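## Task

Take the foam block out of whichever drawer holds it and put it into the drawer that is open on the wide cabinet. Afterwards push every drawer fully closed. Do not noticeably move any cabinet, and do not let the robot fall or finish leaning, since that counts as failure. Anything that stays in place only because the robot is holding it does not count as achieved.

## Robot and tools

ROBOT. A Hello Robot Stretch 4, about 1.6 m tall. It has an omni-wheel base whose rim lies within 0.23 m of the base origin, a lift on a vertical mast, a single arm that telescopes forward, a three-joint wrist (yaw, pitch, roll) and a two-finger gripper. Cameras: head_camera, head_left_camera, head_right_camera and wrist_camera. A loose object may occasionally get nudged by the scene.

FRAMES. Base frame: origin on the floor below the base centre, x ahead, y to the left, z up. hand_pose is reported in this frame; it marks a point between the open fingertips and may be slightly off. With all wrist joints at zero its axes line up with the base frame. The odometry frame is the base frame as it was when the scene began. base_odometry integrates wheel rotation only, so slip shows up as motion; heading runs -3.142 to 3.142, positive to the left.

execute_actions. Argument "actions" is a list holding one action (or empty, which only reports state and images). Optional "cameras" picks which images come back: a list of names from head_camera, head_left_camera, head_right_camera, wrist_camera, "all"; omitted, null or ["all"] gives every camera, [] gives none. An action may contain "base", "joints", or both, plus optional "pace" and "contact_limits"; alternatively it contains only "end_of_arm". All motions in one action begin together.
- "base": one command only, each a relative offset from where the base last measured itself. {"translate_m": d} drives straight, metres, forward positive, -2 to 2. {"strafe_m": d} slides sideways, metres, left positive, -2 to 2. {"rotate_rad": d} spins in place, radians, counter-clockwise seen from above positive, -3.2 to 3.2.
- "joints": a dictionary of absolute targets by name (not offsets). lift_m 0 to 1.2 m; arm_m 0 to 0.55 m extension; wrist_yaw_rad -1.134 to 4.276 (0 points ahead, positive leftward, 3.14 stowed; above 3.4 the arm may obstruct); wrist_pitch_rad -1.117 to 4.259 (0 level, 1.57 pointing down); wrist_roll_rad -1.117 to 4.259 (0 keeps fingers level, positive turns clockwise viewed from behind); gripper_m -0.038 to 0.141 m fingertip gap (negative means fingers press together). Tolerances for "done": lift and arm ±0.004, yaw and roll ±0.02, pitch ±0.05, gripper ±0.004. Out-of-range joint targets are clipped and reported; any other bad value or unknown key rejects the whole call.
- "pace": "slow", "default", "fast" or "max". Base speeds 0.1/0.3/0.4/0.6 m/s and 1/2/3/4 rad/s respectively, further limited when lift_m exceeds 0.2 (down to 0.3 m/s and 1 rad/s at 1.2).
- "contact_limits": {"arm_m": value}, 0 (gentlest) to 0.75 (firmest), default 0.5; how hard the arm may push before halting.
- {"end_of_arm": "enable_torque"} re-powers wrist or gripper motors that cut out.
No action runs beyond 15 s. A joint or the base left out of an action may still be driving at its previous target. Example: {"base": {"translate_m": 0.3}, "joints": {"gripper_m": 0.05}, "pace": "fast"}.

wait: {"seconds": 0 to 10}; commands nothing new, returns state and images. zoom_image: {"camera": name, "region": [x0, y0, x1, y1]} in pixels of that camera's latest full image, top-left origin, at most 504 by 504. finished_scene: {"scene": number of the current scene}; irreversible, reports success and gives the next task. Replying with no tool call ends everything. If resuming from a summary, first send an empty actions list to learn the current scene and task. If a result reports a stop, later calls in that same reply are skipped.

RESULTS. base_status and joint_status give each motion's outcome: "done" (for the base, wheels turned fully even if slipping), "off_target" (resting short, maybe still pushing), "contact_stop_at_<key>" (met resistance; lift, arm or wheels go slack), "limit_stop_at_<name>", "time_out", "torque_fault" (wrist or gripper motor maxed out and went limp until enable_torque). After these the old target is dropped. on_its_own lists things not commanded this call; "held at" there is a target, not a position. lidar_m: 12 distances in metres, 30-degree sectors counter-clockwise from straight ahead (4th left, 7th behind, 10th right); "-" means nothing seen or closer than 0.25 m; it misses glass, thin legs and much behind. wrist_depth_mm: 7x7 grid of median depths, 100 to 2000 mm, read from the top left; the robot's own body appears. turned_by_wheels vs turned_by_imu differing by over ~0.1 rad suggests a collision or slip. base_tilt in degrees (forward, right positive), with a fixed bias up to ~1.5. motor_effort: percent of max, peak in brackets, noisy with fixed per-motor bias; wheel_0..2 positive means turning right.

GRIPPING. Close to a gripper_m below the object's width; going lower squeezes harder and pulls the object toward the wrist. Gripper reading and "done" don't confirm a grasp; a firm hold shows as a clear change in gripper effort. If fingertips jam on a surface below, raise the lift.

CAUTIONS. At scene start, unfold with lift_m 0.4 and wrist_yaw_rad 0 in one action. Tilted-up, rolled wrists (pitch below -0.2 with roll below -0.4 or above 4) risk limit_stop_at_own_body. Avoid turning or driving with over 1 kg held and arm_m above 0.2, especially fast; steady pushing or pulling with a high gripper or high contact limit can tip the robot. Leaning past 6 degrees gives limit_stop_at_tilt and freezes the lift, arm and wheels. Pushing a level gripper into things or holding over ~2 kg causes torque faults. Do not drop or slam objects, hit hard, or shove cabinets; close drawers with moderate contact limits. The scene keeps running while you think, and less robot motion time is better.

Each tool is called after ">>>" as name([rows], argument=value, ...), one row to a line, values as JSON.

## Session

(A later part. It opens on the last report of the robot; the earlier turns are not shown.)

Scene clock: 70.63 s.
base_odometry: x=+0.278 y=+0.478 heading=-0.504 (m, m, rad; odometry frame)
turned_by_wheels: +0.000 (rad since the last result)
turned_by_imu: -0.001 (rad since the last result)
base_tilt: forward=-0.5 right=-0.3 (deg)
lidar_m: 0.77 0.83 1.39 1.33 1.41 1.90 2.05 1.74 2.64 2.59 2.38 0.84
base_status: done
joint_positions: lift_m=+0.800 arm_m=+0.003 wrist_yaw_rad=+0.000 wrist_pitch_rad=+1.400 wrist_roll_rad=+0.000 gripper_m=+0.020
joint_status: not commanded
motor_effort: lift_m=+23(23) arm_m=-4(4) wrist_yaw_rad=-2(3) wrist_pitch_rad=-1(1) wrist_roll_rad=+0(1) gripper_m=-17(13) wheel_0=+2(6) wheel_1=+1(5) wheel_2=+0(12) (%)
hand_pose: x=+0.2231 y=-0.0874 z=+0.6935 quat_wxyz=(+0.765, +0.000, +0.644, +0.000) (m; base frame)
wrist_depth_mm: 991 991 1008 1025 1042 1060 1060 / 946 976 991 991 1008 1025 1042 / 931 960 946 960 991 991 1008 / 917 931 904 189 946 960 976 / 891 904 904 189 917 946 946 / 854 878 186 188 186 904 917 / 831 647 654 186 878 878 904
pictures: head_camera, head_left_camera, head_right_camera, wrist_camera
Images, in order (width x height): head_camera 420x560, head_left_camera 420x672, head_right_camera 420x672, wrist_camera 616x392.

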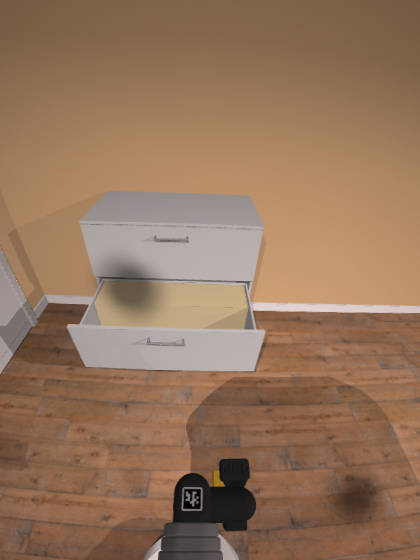

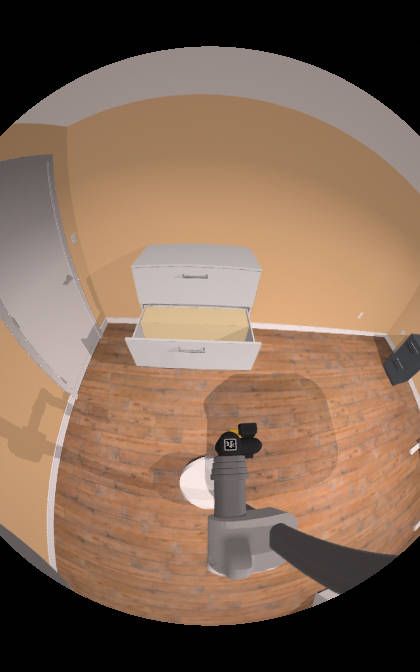

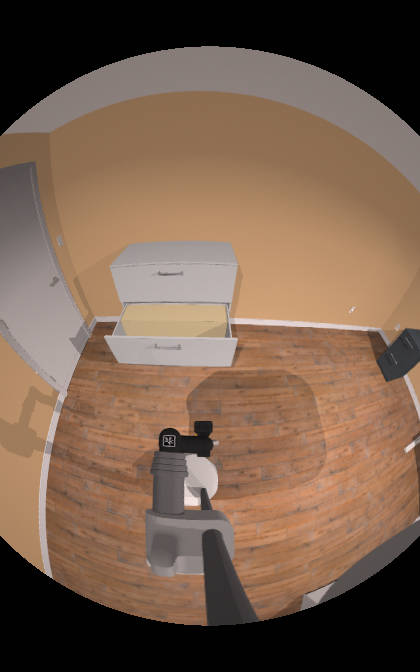

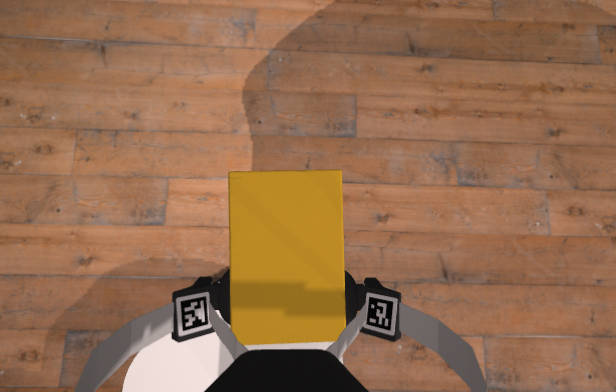

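>>> execute_actions([
  {"base":{"strafe_m":0.17},"joints":{"wrist_pitch_rad":1.57,"arm_m":0.3}},
], cameras=[])

>>> execute_actions([
  {"base":{"translate_m":0.25},"joints":{"arm_m":0.48}},
])

>>> zoom_image(camera="head_right_camera", region=[320,280,420,460])

Scene clock: 73.60 s.
base_odometry: x=+0.360 y=+0.627 heading=-0.504 (m, m, rad; odometry frame)
turned_by_wheels: +0.000 (rad since the last result)
turned_by_imu: -0.002 (rad since the last result)
base_tilt: forward=-0.6 right=-0.4 (deg)
lidar_m: 0.78 0.85 1.23 1.18 1.22 1.68 2.03 1.86 2.12 2.75 2.39 0.83
base_status: done
joint_positions: lift_m=+0.800 arm_m=+0.299 wrist_yaw_rad=+0.000 wrist_pitch_rad=+1.570 wrist_roll_rad=+0.000 gripper_m=+0.020
joint_status: all done
motor_effort: lift_m=+23(23) arm_m=+4(5) wrist_yaw_rad=-2(3) wrist_pitch_rad=+1(6) wrist_roll_rad=+0(0) gripper_m=-14(15) wheel_0=+1(8) wheel_1=-1(8) wheel_2=+0(0) (%)
hand_pose: x=+0.4704 y=-0.0874 z=+0.6894 quat_wxyz=(+0.707, +0.000, +0.707, +0.000) (m; base frame)
wrist_depth_mm: 891 904 904 917 931 931 946 / 891 904 917 904 931 931 946 / 891 891 904 917 931 931 946 / 878 891 904 190 917 946 931 / 891 891 904 189 917 931 946 / 878 891 186 187 186 931 931 / 878 891 707 186 931 917 946
pictures: none
No camera images: the call's "cameras" was empty. Leave "cameras" out to get every camera's image.

Scene clock: 75.90 s.
torque_fault: wrist_pitch_rad switched itself off since the last result.
base_odometry: x=+0.579 y=+0.506 heading=-0.504 (m, m, rad; odometry frame)
turned_by_wheels: +0.000 (rad since the last result)
turned_by_imu: -0.001 (rad since the last result)
base_tilt: forward=-0.6 right=-0.2 (deg)
lidar_m: 0.56 0.65 1.20 1.16 1.23 1.67 2.29 2.03 2.85 2.81 2.02 0.66
base_status: done
joint_positions: lift_m=+0.800 arm_m=+0.479 wrist_yaw_rad=+0.000 wrist_pitch_rad=+1.641 wrist_roll_rad=+0.000 gripper_m=+0.020
joint_status: all done
on_its_own: wrist_pitch_rad is off since a torque_fault, until you send "end_of_arm": "enable_torque" (your +1.570 is given up)
motor_effort: lift_m=+19(23) arm_m=+4(8) wrist_yaw_rad=+0(31) wrist_pitch_rad=+1(99) wrist_roll_rad=+0(0) gripper_m=-15(13) wheel_0=+1(10) wheel_1=+1(5) wheel_2=+1(10) (%)
hand_pose: x=+0.6301 y=-0.0874 z=+0.6904 quat_wxyz=(+0.682, +0.000, +0.731, +0.000) (m; base frame)
wrist_depth_mm: 452 449 439 433 427 427 421 / 500 504 508 517 521 525 477 / 500 508 517 521 521 530 477 / 377 404 436 469 512 535 445 / 891 271 224 193 917 931 960 / 891 891 180 178 186 946 960 / 917 917 917 166 960 960 960
pictures: head_camera, head_left_camera, head_right_camera, wrist_camera
Images, in order (width x height): head_camera 420x560, head_left_camera 420x672, head_right_camera 420x672, wrist_camera 616x392.

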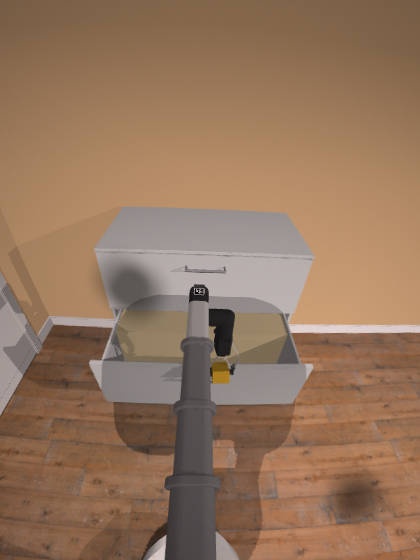

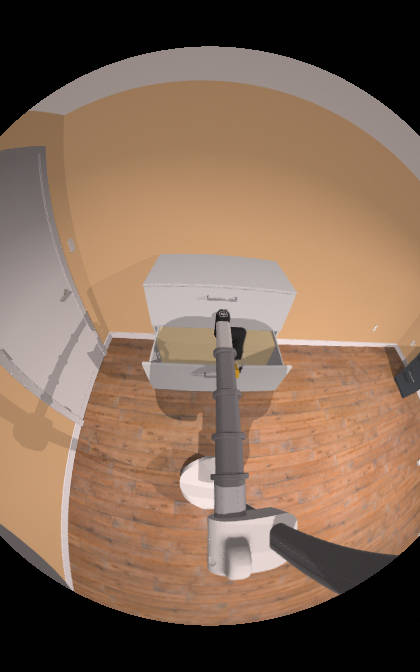

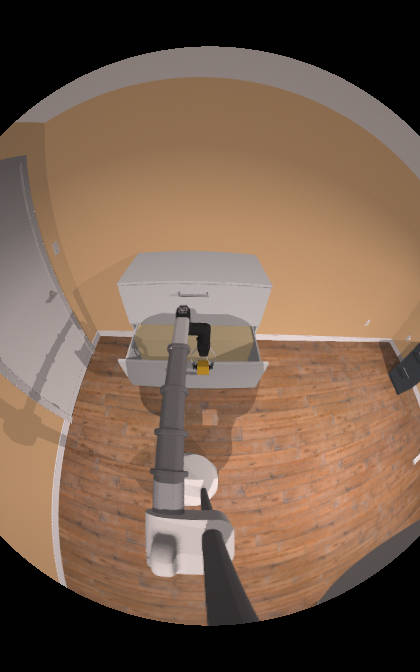

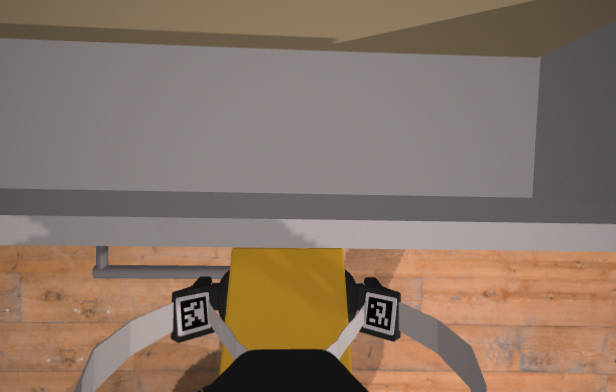

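Region (320, 280, 420, 460) of head_right_camera's 420x672 image, scaled by 2.800, with more detail than that image has.

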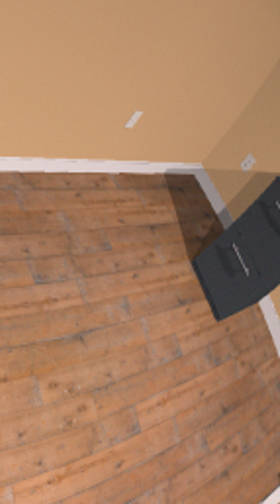

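>>> execute_actions([
  {"end_of_arm":"enable_torque"},
], cameras=[])

>>> execute_actions([
  {"joints":{"arm_m":0.42}},
], cameras=[])

>>> execute_actions([
  {"joints":{"lift_m":0.92,"wrist_pitch_rad":1.57}},
], cameras=[])

>>> execute_actions([
  {"joints":{"arm_m":0.55},"pace":"slow","contact_limits":{"arm_m":0.2}},
])

Scene clock: 77.23 s.
base_odometry: x=+0.579 y=+0.506 heading=-0.504 (m, m, rad; odometry frame)
turned_by_wheels: +0.000 (rad since the last result)
turned_by_imu: -0.001 (rad since the last result)
base_tilt: forward=-0.8 right=-0.3 (deg)
lidar_m: 0.59 0.65 1.22 1.16 1.23 1.71 2.28 2.05 2.85 2.82 2.01 0.66
base_status: not commanded
joint_positions: lift_m=+0.800 arm_m=+0.479 wrist_yaw_rad=+0.000 wrist_pitch_rad=+1.641 wrist_roll_rad=+0.000 gripper_m=+0.020
joint_status: not commanded
end_of_arm: enable_torque: each motor that was off is on again
on_its_own: wrist_pitch_rad is held at +1.641, not at your +1.570, since a torque_fault
motor_effort: lift_m=+20(20) arm_m=+4(4) wrist_yaw_rad=-1(1) wrist_pitch_rad=+2(1) wrist_roll_rad=+0(0) gripper_m=-15(12) wheel_0=+1(1) wheel_1=+1(1) wheel_2=+0(0) (%)
hand_pose: x=+0.6301 y=-0.0874 z=+0.6904 quat_wxyz=(+0.682, +0.000, +0.731, +0.000) (m; base frame)
wrist_depth_mm: 455 445 442 436 427 427 421 / 500 504 512 512 521 525 477 / 504 508 517 517 530 535 477 / 377 404 436 469 517 530 445 / 891 272 224 193 917 946 946 / 904 917 180 178 186 931 960 / 904 917 917 165 960 946 960
pictures: none
No camera images: the call's "cameras" was empty. Leave "cameras" out to get every camera's image.

Scene clock: 78.30 s.
base_odometry: x=+0.579 y=+0.506 heading=-0.504 (m, m, rad; odometry frame)
turned_by_wheels: +0.000 (rad since the last result)
turned_by_imu: +0.000 (rad since the last result)
base_tilt: forward=-0.7 right=-0.2 (deg)
lidar_m: 0.50 0.65 1.21 1.16 1.21 1.68 2.28 2.02 2.88 2.80 2.02 0.65
base_status: not commanded
joint_positions: lift_m=+0.800 arm_m=+0.421 wrist_yaw_rad=+0.000 wrist_pitch_rad=+1.640 wrist_roll_rad=+0.000 gripper_m=+0.020
joint_status: all done
on_its_own: wrist_pitch_rad is held at +1.641, not at your +1.570, since a torque_fault
motor_effort: lift_m=+19(19) arm_m=-4(5) wrist_yaw_rad=-2(1) wrist_pitch_rad=+1(2) wrist_roll_rad=+0(0) gripper_m=-15(14) wheel_0=+1(2) wheel_1=+1(1) wheel_2=+0(0) (%)
hand_pose: x=+0.5716 y=-0.0874 z=+0.6904 quat_wxyz=(+0.682, +0.000, +0.731, +0.000) (m; base frame)
wrist_depth_mm: 496 500 504 508 512 521 480 / 500 504 512 517 521 525 477 / 216 235 221 224 226 279 272 / 878 878 904 917 917 931 946 / 891 904 904 194 931 931 946 / 904 904 179 178 186 946 960 / 917 917 866 166 960 960 976
pictures: none
No camera images: the call's "cameras" was empty. Leave "cameras" out to get every camera's image.

Scene clock: 79.83 s.
base_odometry: x=+0.579 y=+0.506 heading=-0.504 (m, m, rad; odometry frame)
turned_by_wheels: +0.000 (rad since the last result)
turned_by_imu: -0.001 (rad since the last result)
base_tilt: forward=-0.8 right=-0.2 (deg)
lidar_m: 0.52 0.64 1.20 1.17 1.26 1.67 2.29 2.05 2.86 2.81 2.02 0.67
base_status: not commanded
joint_positions: lift_m=+0.920 arm_m=+0.421 wrist_yaw_rad=+0.000 wrist_pitch_rad=+1.570 wrist_roll_rad=+0.000 gripper_m=+0.020
joint_status: all done
motor_effort: lift_m=+24(25) arm_m=-4(4) wrist_yaw_rad=-2(1) wrist_pitch_rad=+0(3) wrist_roll_rad=-1(0) gripper_m=-18(14) wheel_0=+2(1) wheel_1=+1(1) wheel_2=+0(0) (%)
hand_pose: x=+0.5918 y=-0.0874 z=+0.8093 quat_wxyz=(+0.707, +0.000, +0.707, +0.000) (m; base frame)
wrist_depth_mm: 500 496 488 484 480 477 449 / 621 634 640 647 654 640 477 / 634 634 640 654 654 654 477 / 991 394 394 399 661 661 496 / 991 991 1025 194 1042 1060 1078 / 991 1008 180 178 186 1042 1060 / 991 1008 1025 166 1042 1042 1060
pictures: none
No camera images: the call's "cameras" was empty. Leave "cameras" out to get every camera's image.

Scene clock: 82.40 s.
base_odometry: x=+0.579 y=+0.506 heading=-0.504 (m, m, rad; odometry frame)
turned_by_wheels: +0.000 (rad since the last result)
turned_by_imu: -0.001 (rad since the last result)
base_tilt: forward=-0.6 right=-0.2 (deg)
lidar_m: 0.59 0.65 1.20 1.17 1.21 1.71 2.29 2.05 2.86 2.80 2.03 0.66
base_status: not commanded
joint_positions: lift_m=+0.920 arm_m=+0.549 wrist_yaw_rad=+0.000 wrist_pitch_rad=+1.570 wrist_roll_rad=+0.000 gripper_m=+0.020
joint_status: all done
motor_effort: lift_m=+24(24) arm_m=+4(4) wrist_yaw_rad=-2(2) wrist_pitch_rad=+0(0) wrist_roll_rad=+0(1) gripper_m=-15(17) wheel_0=+1(1) wheel_1=+1(1) wheel_2=+0(0) (%)
contact_limits: arm_m 0.2
hand_pose: x=+0.7203 y=-0.0874 z=+0.8093 quat_wxyz=(+0.707, +0.000, +0.707, +0.000) (m; base frame)
wrist_depth_mm: 392 397 399 404 410 413 418 / 392 394 399 404 410 413 418 / 627 634 621 609 591 569 466 / 627 634 634 647 654 654 473 / 621 627 634 193 654 615 473 / 368 338 180 178 186 397 404 / 1008 1008 1008 166 1042 1042 1060
pictures: head_camera, head_left_camera, head_right_camera, wrist_camera
Images, in order (width x height): head_camera 420x560, head_left_camera 420x672, head_right_camera 420x672, wrist_camera 616x392.

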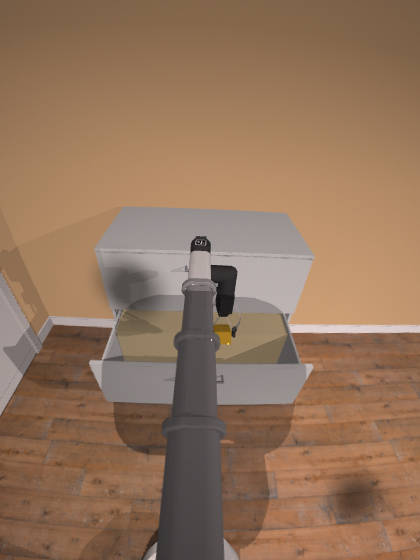

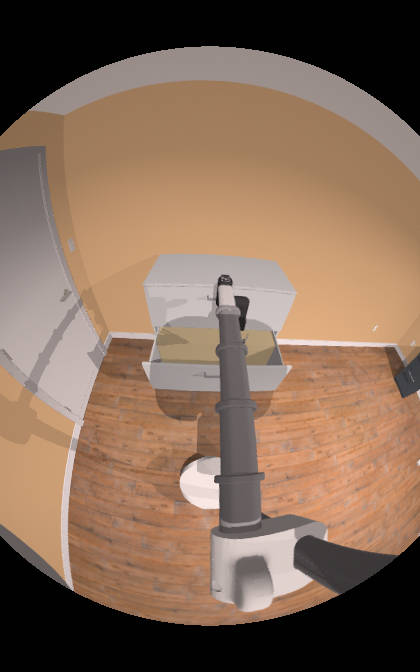

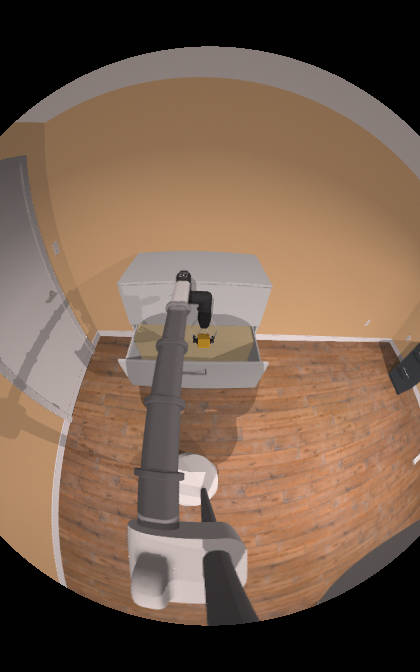

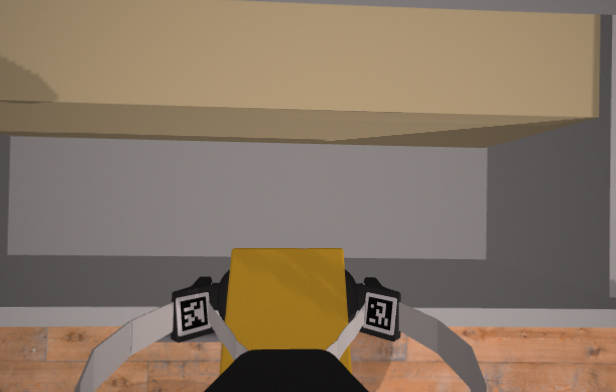

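>>> execute_actions([
  {"base":{"strafe_m":-0.14},"pace":"slow"},
], cameras=[])

>>> execute_actions([
  {"base":{"translate_m":0.035},"pace":"slow"},
], cameras=[])

>>> execute_actions([
  {"joints":{"lift_m":0.72},"pace":"slow"},
])

Scene clock: 86.60 s.
base_odometry: x=+0.512 y=+0.384 heading=-0.504 (m, m, rad; odometry frame)
turned_by_wheels: +0.000 (rad since the last result)
turned_by_imu: -0.001 (rad since the last result)
base_tilt: forward=-0.7 right=-0.2 (deg)
lidar_m: 0.57 0.64 1.34 1.30 1.37 1.89 2.29 1.95 2.73 2.65 2.04 0.63
base_status: done
joint_positions: lift_m=+0.920 arm_m=+0.549 wrist_yaw_rad=+0.000 wrist_pitch_rad=+1.570 wrist_roll_rad=+0.000 gripper_m=+0.020
joint_status: not commanded
motor_effort: lift_m=+24(24) arm_m=+4(4) wrist_yaw_rad=-2(2) wrist_pitch_rad=+1(1) wrist_roll_rad=+0(0) gripper_m=-19(14) wheel_0=+4(8) wheel_1=-2(4) wheel_2=-1(0) (%)
hand_pose: x=+0.7204 y=-0.0874 z=+0.8093 quat_wxyz=(+0.707, +0.000, +0.707, +0.000) (m; base frame)
wrist_depth_mm: 392 397 399 402 407 410 1078 / 394 397 399 402 407 413 1078 / 627 634 627 609 597 504 1078 / 621 640 640 640 647 504 1078 / 627 627 640 193 597 500 1060 / 362 338 180 178 186 392 1060 / 991 1008 1025 166 1042 1042 1060
pictures: none
No camera images: the call's "cameras" was empty. Leave "cameras" out to get every camera's image.

Scene clock: 88.07 s.
base_odometry: x=+0.542 y=+0.367 heading=-0.504 (m, m, rad; odometry frame)
turned_by_wheels: +0.000 (rad since the last result)
turned_by_imu: +0.000 (rad since the last result)
base_tilt: forward=-0.8 right=-0.2 (deg)
lidar_m: 0.55 0.61 1.36 1.31 1.37 1.91 2.34 2.02 2.72 2.70 1.95 0.61
base_status: done
joint_positions: lift_m=+0.920 arm_m=+0.549 wrist_yaw_rad=+0.000 wrist_pitch_rad=+1.570 wrist_roll_rad=+0.000 gripper_m=+0.020
joint_status: not commanded
motor_effort: lift_m=+24(24) arm_m=+4(4) wrist_yaw_rad=-2(2) wrist_pitch_rad=+1(1) wrist_roll_rad=+0(0) gripper_m=-15(17) wheel_0=+3(6) wheel_1=+2(3) wheel_2=-3(5) (%)
hand_pose: x=+0.7204 y=-0.0874 z=+0.8093 quat_wxyz=(+0.707, +0.000, +0.707, +0.000) (m; base frame)
wrist_depth_mm: 334 329 325 324 320 319 338 / 389 394 399 404 404 413 1060 / 436 424 410 404 407 469 1060 / 627 634 640 647 647 504 1060 / 627 627 640 193 654 500 1060 / 442 445 180 178 186 459 1078 / 340 342 343 166 1042 362 1060
pictures: none
No camera images: the call's "cameras" was empty. Leave "cameras" out to get every camera's image.

Scene clock: 90.43 s.
base_odometry: x=+0.542 y=+0.367 heading=-0.504 (m, m, rad; odometry frame)
turned_by_wheels: +0.000 (rad since the last result)
turned_by_imu: -0.001 (rad since the last result)
base_tilt: forward=-0.7 right=-0.2 (deg)
lidar_m: 0.57 0.56 1.34 1.31 1.38 1.88 2.33 2.02 2.71 2.66 1.98 0.62
base_status: not commanded
joint_positions: lift_m=+0.720 arm_m=+0.549 wrist_yaw_rad=+0.000 wrist_pitch_rad=+1.570 wrist_roll_rad=+0.000 gripper_m=+0.020
joint_status: all done
motor_effort: lift_m=+14(23) arm_m=+4(4) wrist_yaw_rad=-2(2) wrist_pitch_rad=+1(1) wrist_roll_rad=-1(0) gripper_m=-11(15) wheel_0=+3(3) wheel_1=+2(2) wheel_2=-2(2) (%)
hand_pose: x=+0.7204 y=-0.0874 z=+0.6102 quat_wxyz=(+0.707, +0.000, +0.707, +0.000) (m; base frame)
wrist_depth_mm: 197 200 202 204 206 208 211 / 218 214 211 208 207 209 211 / 430 427 413 402 392 359 281 / 433 439 442 445 452 404 293 / 433 439 439 193 452 404 290 / 430 433 180 178 186 389 290 / 296 263 279 166 304 290 277
pictures: head_camera, head_left_camera, head_right_camera, wrist_camera
Images, in order (width x height): head_camera 420x560, head_left_camera 420x672, head_right_camera 420x672, wrist_camera 616x392.

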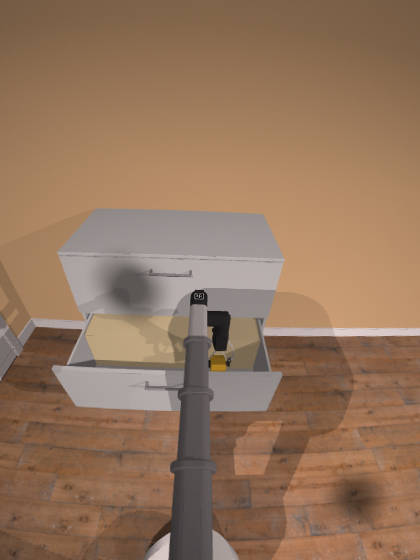

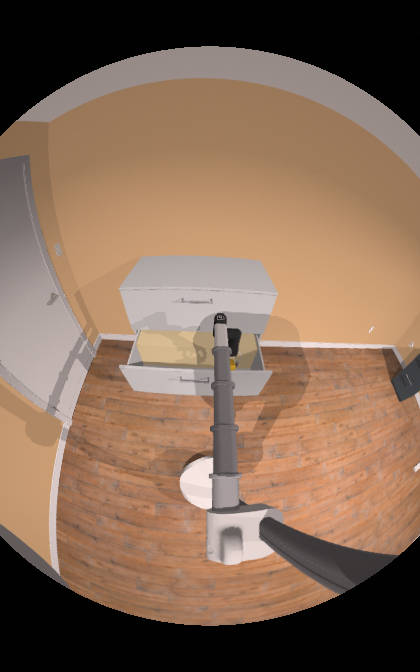

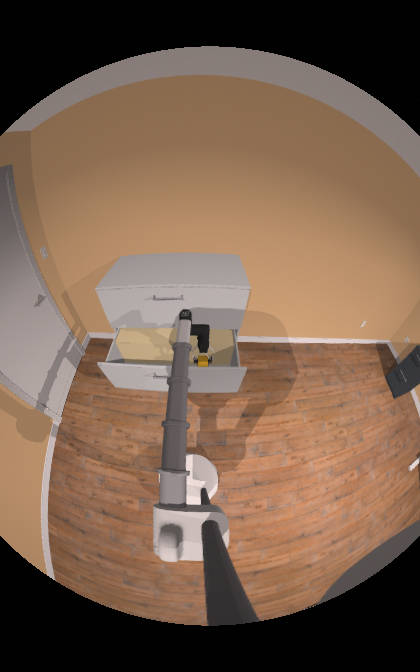

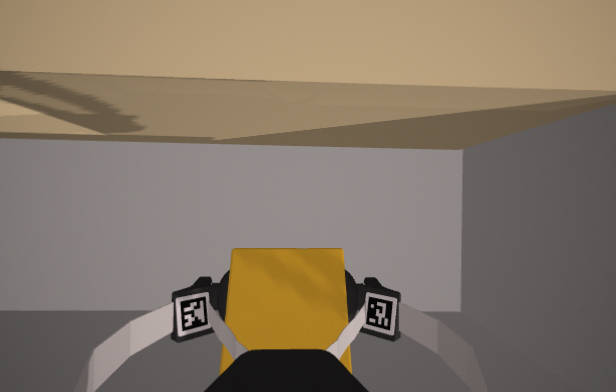

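>>> execute_actions([
  {"joints":{"lift_m":0.535},"pace":"slow"},
], cameras=["wrist_camera","head_camera"])

Scene clock: 93.50 s.
base_odometry: x=+0.542 y=+0.367 heading=-0.504 (m, m, rad; odometry frame)
turned_by_wheels: +0.000 (rad since the last result)
turned_by_imu: -0.001 (rad since the last result)
base_tilt: forward=-0.7 right=-0.3 (deg)
lidar_m: 0.56 0.54 1.36 1.33 1.37 1.87 2.32 2.01 2.74 2.67 1.93 0.62
base_status: not commanded
joint_positions: lift_m=+0.535 arm_m=+0.549 wrist_yaw_rad=+0.000 wrist_pitch_rad=+1.570 wrist_roll_rad=+0.000 gripper_m=+0.020
joint_status: all done
motor_effort: lift_m=+14(12) arm_m=+4(4) wrist_yaw_rad=-2(2) wrist_pitch_rad=+0(0) wrist_roll_rad=+0(0) gripper_m=-19(13) wheel_0=+3(3) wheel_1=+1(2) wheel_2=-2(2) (%)
hand_pose: x=+0.7204 y=-0.0874 z=+0.4252 quat_wxyz=(+0.707, +0.000, +0.707, +0.000) (m; base frame)
wrist_depth_mm: 145 143 142 140 139 138 138 / 218 213 211 208 206 203 202 / 255 257 259 264 266 268 272 / 254 257 259 263 265 268 271 / 253 257 258 193 265 268 271 / 254 256 180 178 186 266 270 / 253 254 257 166 264 267 268
pictures: head_camera, wrist_camera
Images, in order (width x height): head_camera 420x560, wrist_camera 616x392.

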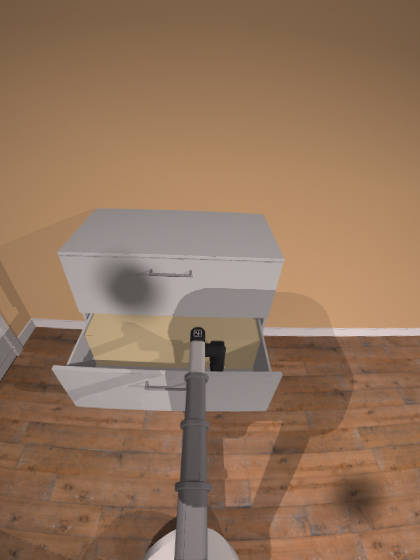

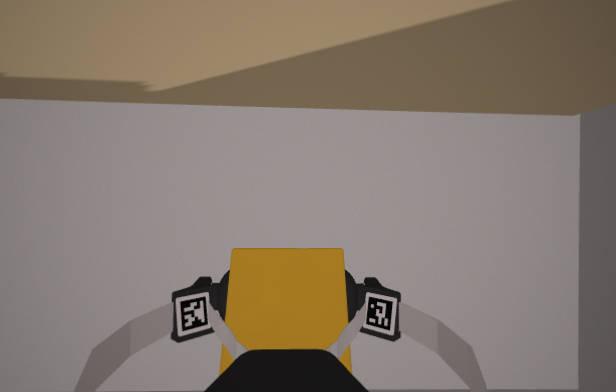

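>>> execute_actions([
  {"joints":{"lift_m":0.512},"pace":"slow"},
], cameras=[])

>>> execute_actions([
  {"joints":{"gripper_m":0.11}},
], cameras=[])

>>> execute_actions([
  {"joints":{"lift_m":0.85}},
], cameras=["wrist_camera"])

>>> execute_actions([
  {"joints":{"arm_m":0.0,"gripper_m":0.0},"base":{"translate_m":-0.1}},
], cameras=[])

>>> execute_actions([
  {"joints":{"lift_m":0.3,"wrist_yaw_rad":1.57,"wrist_pitch_rad":0}},
], cameras=[])

>>> execute_actions([
  {"joints":{"arm_m":0.55},"pace":"slow","contact_limits":{"arm_m":0.35}},
], cameras=["head_camera"])

Scene clock: 95.57 s.
base_odometry: x=+0.542 y=+0.367 heading=-0.504 (m, m, rad; odometry frame)
turned_by_wheels: +0.000 (rad since the last result)
turned_by_imu: -0.001 (rad since the last result)
base_tilt: forward=-0.7 right=-0.1 (deg)
lidar_m: 0.57 0.59 1.35 1.30 1.37 1.89 2.34 2.02 2.73 2.64 1.97 0.60
base_status: not commanded
joint_positions: lift_m=+0.512 arm_m=+0.549 wrist_yaw_rad=+0.000 wrist_pitch_rad=+1.570 wrist_roll_rad=+0.000 gripper_m=+0.020
joint_status: all done
motor_effort: lift_m=+13(13) arm_m=+4(4) wrist_yaw_rad=-2(3) wrist_pitch_rad=+0(1) wrist_roll_rad=+0(0) gripper_m=-20(16) wheel_0=+3(3) wheel_1=+2(2) wheel_2=-2(2) (%)
hand_pose: x=+0.7204 y=-0.0874 z=+0.4022 quat_wxyz=(+0.707, +0.000, +0.707, +0.000) (m; base frame)
wrist_depth_mm: 145 143 142 140 139 138 138 / 219 214 211 208 205 204 202 / 233 235 236 240 243 245 249 / 231 235 236 239 242 245 248 / 231 234 236 193 241 245 247 / 231 233 180 178 186 244 246 / 231 233 235 166 241 244 247
pictures: none
No camera images: the call's "cameras" was empty. Leave "cameras" out to get every camera's image.

Scene clock: 97.30 s.
base_odometry: x=+0.542 y=+0.367 heading=-0.504 (m, m, rad; odometry frame)
turned_by_wheels: +0.000 (rad since the last result)
turned_by_imu: -0.001 (rad since the last result)
base_tilt: forward=-0.6 right=-0.2 (deg)
lidar_m: 0.54 0.59 1.35 1.31 1.39 1.87 2.32 2.01 2.73 2.66 1.95 0.62
base_status: not commanded
joint_positions: lift_m=+0.512 arm_m=+0.549 wrist_yaw_rad=+0.000 wrist_pitch_rad=+1.571 wrist_roll_rad=+0.000 gripper_m=+0.110
joint_status: all done
motor_effort: lift_m=+13(13) arm_m=+4(4) wrist_yaw_rad=-2(2) wrist_pitch_rad=-2(2) wrist_roll_rad=+0(0) gripper_m=-1(13) wheel_0=+3(3) wheel_1=+2(2) wheel_2=-3(2) (%)
hand_pose: x=+0.7201 y=-0.0874 z=+0.4022 quat_wxyz=(+0.707, +0.000, +0.707, +0.000) (m; base frame)
wrist_depth_mm: 144 142 141 139 138 137 137 / 215 213 208 206 204 201 200 / 236 236 240 242 245 249 252 / 234 236 239 242 245 248 250 / 234 236 238 202 244 248 250 / 233 236 187 185 199 248 250 / 233 234 237 147 243 247 249
pictures: none
No camera images: the call's "cameras" was empty. Leave "cameras" out to get every camera's image.

Scene clock: 99.70 s.
base_odometry: x=+0.542 y=+0.367 heading=-0.504 (m, m, rad; odometry frame)
turned_by_wheels: +0.000 (rad since the last result)
turned_by_imu: -0.001 (rad since the last result)
base_tilt: forward=-0.8 right=-0.3 (deg)
lidar_m: 0.56 0.60 1.36 1.30 1.39 1.89 2.31 2.01 2.73 2.66 1.92 0.63
base_status: not commanded
joint_positions: lift_m=+0.850 arm_m=+0.549 wrist_yaw_rad=+0.000 wrist_pitch_rad=+1.570 wrist_roll_rad=+0.000 gripper_m=+0.110
joint_status: all done
motor_effort: lift_m=+24(26) arm_m=+4(4) wrist_yaw_rad=-2(2) wrist_pitch_rad=+0(3) wrist_roll_rad=+0(0) gripper_m=-1(2) wheel_0=+3(3) wheel_1=+2(2) wheel_2=-2(2) (%)
hand_pose: x=+0.7204 y=-0.0874 z=+0.7393 quat_wxyz=(+0.707, +0.000, +0.707, +0.000) (m; base frame)
wrist_depth_mm: 324 327 330 334 338 342 1008 / 322 325 330 334 338 340 991 / 439 427 413 402 392 357 991 / 559 559 569 574 580 404 991 / 559 559 574 549 580 404 991 / 442 370 410 459 200 389 991 / 296 279 298 149 306 291 336
pictures: wrist_camera
Images, in order (width x height): wrist_camera 616x392.

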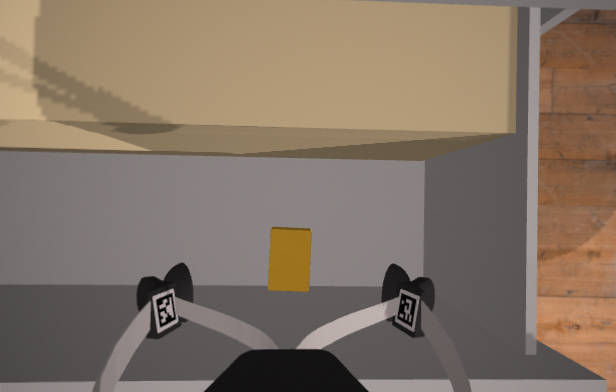

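Scene clock: 102.37 s.
base_odometry: x=+0.455 y=+0.415 heading=-0.504 (m, m, rad; odometry frame)
turned_by_wheels: +0.000 (rad since the last result)
turned_by_imu: -0.001 (rad since the last result)
base_tilt: forward=-0.8 right=-0.3 (deg)
lidar_m: 0.65 0.71 1.34 1.29 1.37 1.88 2.21 1.89 2.68 2.65 2.13 0.71
base_status: done
joint_positions: lift_m=+0.850 arm_m=+0.003 wrist_yaw_rad=+0.000 wrist_pitch_rad=+1.570 wrist_roll_rad=+0.000 gripper_m=+0.000
joint_status: all done
joint sent to its limit — the command would take arm_m past its lower limit, so that joint was sent only as far as its limit.
motor_effort: lift_m=+24(24) arm_m=-4(5) wrist_yaw_rad=-2(2) wrist_pitch_rad=+0(0) wrist_roll_rad=-1(0) gripper_m=-7(4) wheel_0=-3(5) wheel_1=-2(8) wheel_2=-1(8) (%)
hand_pose: x=+0.1744 y=-0.0874 z=+0.7393 quat_wxyz=(+0.707, +0.000, +0.707, +0.000) (m; base frame)
wrist_depth_mm: 931 946 960 976 976 991 991 / 931 946 960 976 976 991 1008 / 931 931 946 960 991 991 991 / 931 946 946 960 976 976 1008 / 931 946 750 750 976 976 991 / 931 946 186 200 960 976 991 / 931 931 732 741 960 991 991
pictures: none
No camera images: the call's "cameras" was empty. Leave "cameras" out to get every camera's image.

Scene clock: 105.50 s.
base_odometry: x=+0.455 y=+0.415 heading=-0.504 (m, m, rad; odometry frame)
turned_by_wheels: +0.000 (rad since the last result)
turned_by_imu: -0.001 (rad since the last result)
base_tilt: forward=-0.7 right=-0.3 (deg)
lidar_m: 0.65 0.73 1.36 1.31 1.36 1.86 2.24 1.92 2.73 2.65 2.08 0.73
base_status: not commanded
joint_positions: lift_m=+0.300 arm_m=+0.003 wrist_yaw_rad=+1.570 wrist_pitch_rad=+0.003 wrist_roll_rad=+0.000 gripper_m=+0.000
joint_status: all done
motor_effort: lift_m=+14(21) arm_m=-4(4) wrist_yaw_rad=-1(8) wrist_pitch_rad=-7(11) wrist_roll_rad=+0(0) gripper_m=-4(2) wheel_0=-3(3) wheel_1=-2(2) wheel_2=+0(0) (%)
hand_pose: x=+0.2620 y=+0.2884 z=+0.4778 quat_wxyz=(+0.708, -0.001, +0.001, +0.707) (m; base frame)
wrist_depth_mm: 1255 1255 1281 1281 1308 1308 1308 / 1229 1255 1281 1281 1281 1308 1308 / 1255 1255 1255 1281 1281 1308 1308 / 1255 1255 1255 1281 1281 1308 1336 / 1255 1229 1255 1281 1281 1308 1336 / 1255 1255 186 200 1281 1308 1336 / 1138 1042 1078 1255 1042 1229 1229
pictures: none
No camera images: the call's "cameras" was empty. Leave "cameras" out to get every camera's image.

Scene clock: 112.27 s.
base_odometry: x=+0.455 y=+0.415 heading=-0.504 (m, m, rad; odometry frame)
turned_by_wheels: +0.000 (rad since the last result)
turned_by_imu: -0.002 (rad since the last result)
base_tilt: forward=-0.7 right=-0.4 (deg)
lidar_m: 0.79 0.84 1.34 1.31 1.38 1.89 2.22 1.89 2.74 2.65 2.10 0.87
base_status: not commanded
joint_positions: lift_m=+0.300 arm_m=+0.549 wrist_yaw_rad=+1.572 wrist_pitch_rad=+0.003 wrist_roll_rad=+0.000 gripper_m=+0.000
joint_status: all done
motor_effort: lift_m=+14(14) arm_m=+5(12) wrist_yaw_rad=-7(52) wrist_pitch_rad=-7(7) wrist_roll_rad=+0(0) gripper_m=-6(14) wheel_0=+0(3) wheel_1=+1(2) wheel_2=-3(8) (%)
contact_limits: arm_m 0.35
hand_pose: x=+0.8073 y=+0.2886 z=+0.4779 quat_wxyz=(+0.707, -0.001, +0.001, +0.707) (m; base frame)
wrist_depth_mm: 1229 1281 1255 1255 166 108 - / 1229 1255 1255 1255 163 107 - / 1255 1255 1255 1255 161 106 - / 1255 1255 1255 1255 159 105 - / 1229 1229 1255 1255 156 - - / 1229 1255 187 202 153 - - / 1138 1008 1098 274 142 - -
pictures: head_camera
Images, in order (width x height): head_camera 420x560.

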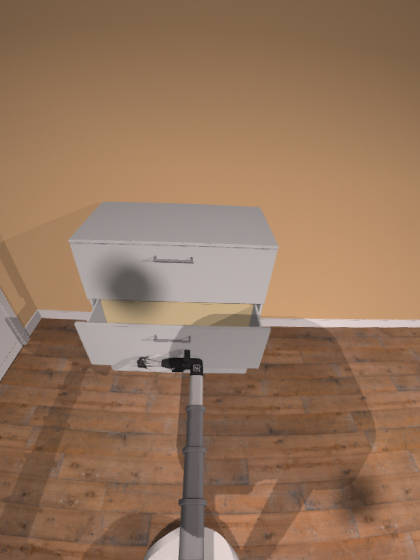

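>>> execute_actions([
  {"joints":{"arm_m":0.3},"base":{"translate_m":0.22}},
], cameras=[])

>>> execute_actions([
  {"joints":{"arm_m":0.55},"pace":"slow","contact_limits":{"arm_m":0.3}},
], cameras=["head_camera","head_left_camera"])

Scene clock: 115.63 s.
base_odometry: x=+0.647 y=+0.309 heading=-0.504 (m, m, rad; odometry frame)
turned_by_wheels: +0.000 (rad since the last result)
turned_by_imu: -0.001 (rad since the last result)
base_tilt: forward=-0.8 right=-0.1 (deg)
lidar_m: 0.57 0.60 1.34 1.29 1.38 1.89 2.44 2.12 2.72 2.71 1.80 0.62
base_status: done
joint_positions: lift_m=+0.300 arm_m=+0.301 wrist_yaw_rad=+1.570 wrist_pitch_rad=+0.003 wrist_roll_rad=+0.000 gripper_m=+0.000
joint_status: all done
motor_effort: lift_m=+13(13) arm_m=-4(5) wrist_yaw_rad=-1(6) wrist_pitch_rad=-7(6) wrist_roll_rad=-1(0) gripper_m=-8(9) wheel_0=+3(9) wheel_1=+2(6) wheel_2=-1(9) (%)
hand_pose: x=+0.5593 y=+0.2884 z=+0.4779 quat_wxyz=(+0.707, -0.001, +0.001, +0.707) (m; base frame)
wrist_depth_mm: 1229 1255 1281 1281 254 138 - / 1229 1255 1255 1281 250 137 - / 1229 1281 1255 1255 246 136 - / 1255 1255 1281 1308 243 135 - / 1229 1255 1229 1281 240 134 - / 1229 1255 186 200 195 133 - / 1118 1025 1098 1182 202 132 -
pictures: none
No camera images: the call's "cameras" was empty. Leave "cameras" out to get every camera's image.

Scene clock: 118.73 s.
base_odometry: x=+0.647 y=+0.309 heading=-0.503 (m, m, rad; odometry frame)
turned_by_wheels: +0.000 (rad since the last result)
turned_by_imu: -0.001 (rad since the last result)
base_tilt: forward=-0.7 right=-0.2 (deg)
lidar_m: 0.73 0.81 1.35 1.29 1.37 1.86 2.44 2.12 2.71 2.73 1.79 0.81
base_status: not commanded
joint_positions: lift_m=+0.300 arm_m=+0.501 wrist_yaw_rad=+1.576 wrist_pitch_rad=+0.003 wrist_roll_rad=+0.000 gripper_m=+0.000
joint_status: arm_m contact_stop (moved +0.201 of +0.249)
on_its_own: arm_m is slack since a contact_stop (your +0.550 is given up); wrist_yaw_rad is at rest, and its effort (-19) is outside its rest range (-13 to +13)
motor_effort: lift_m=+14(14) arm_m=+0(22) wrist_yaw_rad=-19(99) wrist_pitch_rad=-7(8) wrist_roll_rad=-1(2) gripper_m=-10(12) wheel_0=+3(3) wheel_1=+2(5) wheel_2=+2(15) (%)
contact_limits: arm_m 0.3
hand_pose: x=+0.7582 y=+0.2890 z=+0.4779 quat_wxyz=(+0.705, -0.001, +0.001, +0.709) (m; base frame)
wrist_depth_mm: 1255 1255 1255 1281 162 105 - / 1255 1255 1255 1281 160 - - / 1255 1229 1255 1281 158 - - / 1229 1255 1281 1255 156 - - / 1255 1255 1255 1229 154 - - / 1229 1229 187 194 152 - - / 1138 1008 1098 276 139 - -
pictures: head_camera, head_left_camera
Images, in order (width x height): head_camera 420x560, head_left_camera 420x672.

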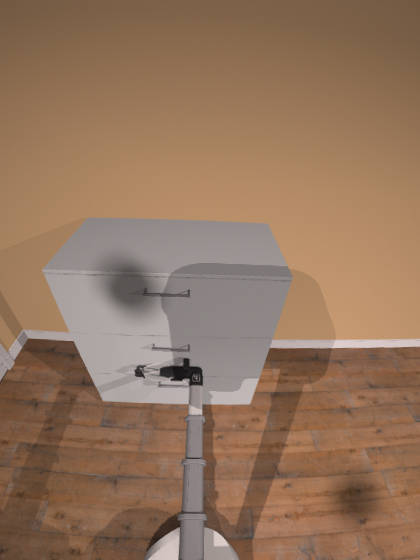

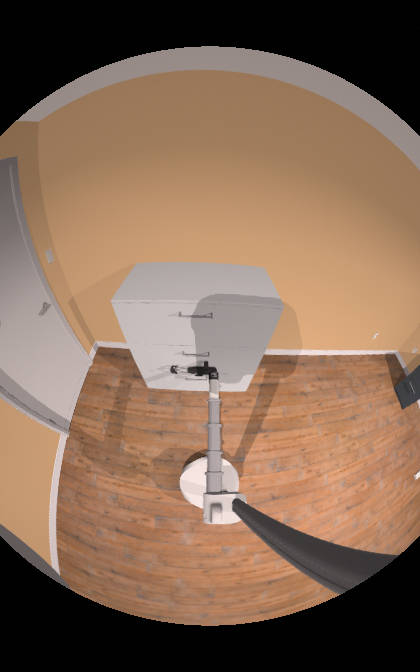

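Closed. Back off and check the dark cabinet.

>>> execute_actions([
  {"joints":{"arm_m":0.2},"base":{"rotate_rad":-1.2}},
], cameras=["head_camera","head_left_camera"])

Scene clock: 121.30 s.
base_odometry: x=+0.647 y=+0.309 heading=-1.703 (m, m, rad; odometry frame)
turned_by_wheels: -1.200 (rad since the last result)
turned_by_imu: -1.214 (rad since the last result)
base_tilt: forward=-0.6 right=-0.3 (deg)
lidar_m: 2.20 1.38 0.75 0.74 1.41 1.28 1.33 1.63 2.45 2.11 2.36 2.66
base_status: done
joint_positions: lift_m=+0.300 arm_m=+0.201 wrist_yaw_rad=+1.570 wrist_pitch_rad=+0.003 wrist_roll_rad=+0.000 gripper_m=+0.000
joint_status: all done
motor_effort: lift_m=+14(14) arm_m=-4(5) wrist_yaw_rad=-1(19) wrist_pitch_rad=-6(7) wrist_roll_rad=+0(1) gripper_m=-4(7) wheel_0=+3(11) wheel_1=+1(6) wheel_2=+1(9) (%)
hand_pose: x=+0.4594 y=+0.2884 z=+0.4779 quat_wxyz=(+0.707, -0.001, +0.001, +0.707) (m; base frame)
wrist_depth_mm: 798 732 668 621 788 976 917 / 798 732 668 615 831 976 917 / 788 723 668 615 866 960 904 / 788 715 668 615 917 960 904 / 788 723 661 603 946 976 904 / 778 723 186 200 976 960 904 / 778 691 654 585 574 946 904
pictures: head_camera, head_left_camera
Images, in order (width x height): head_camera 420x560, head_left_camera 420x672.

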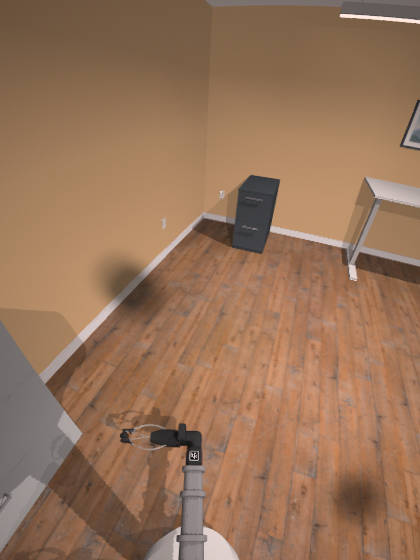

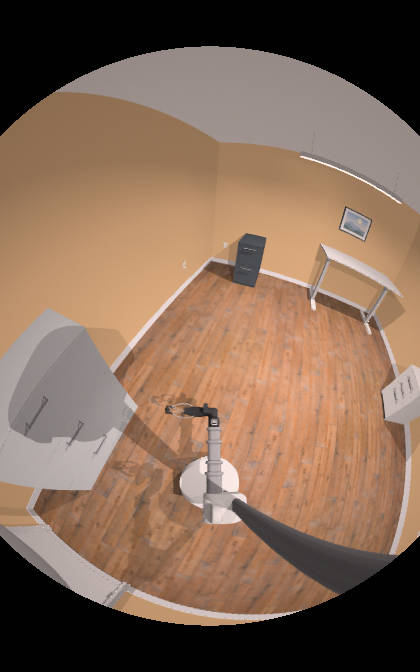

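All shut.

>>> finished_scene(scene=1)

The scene is finished: the task was done.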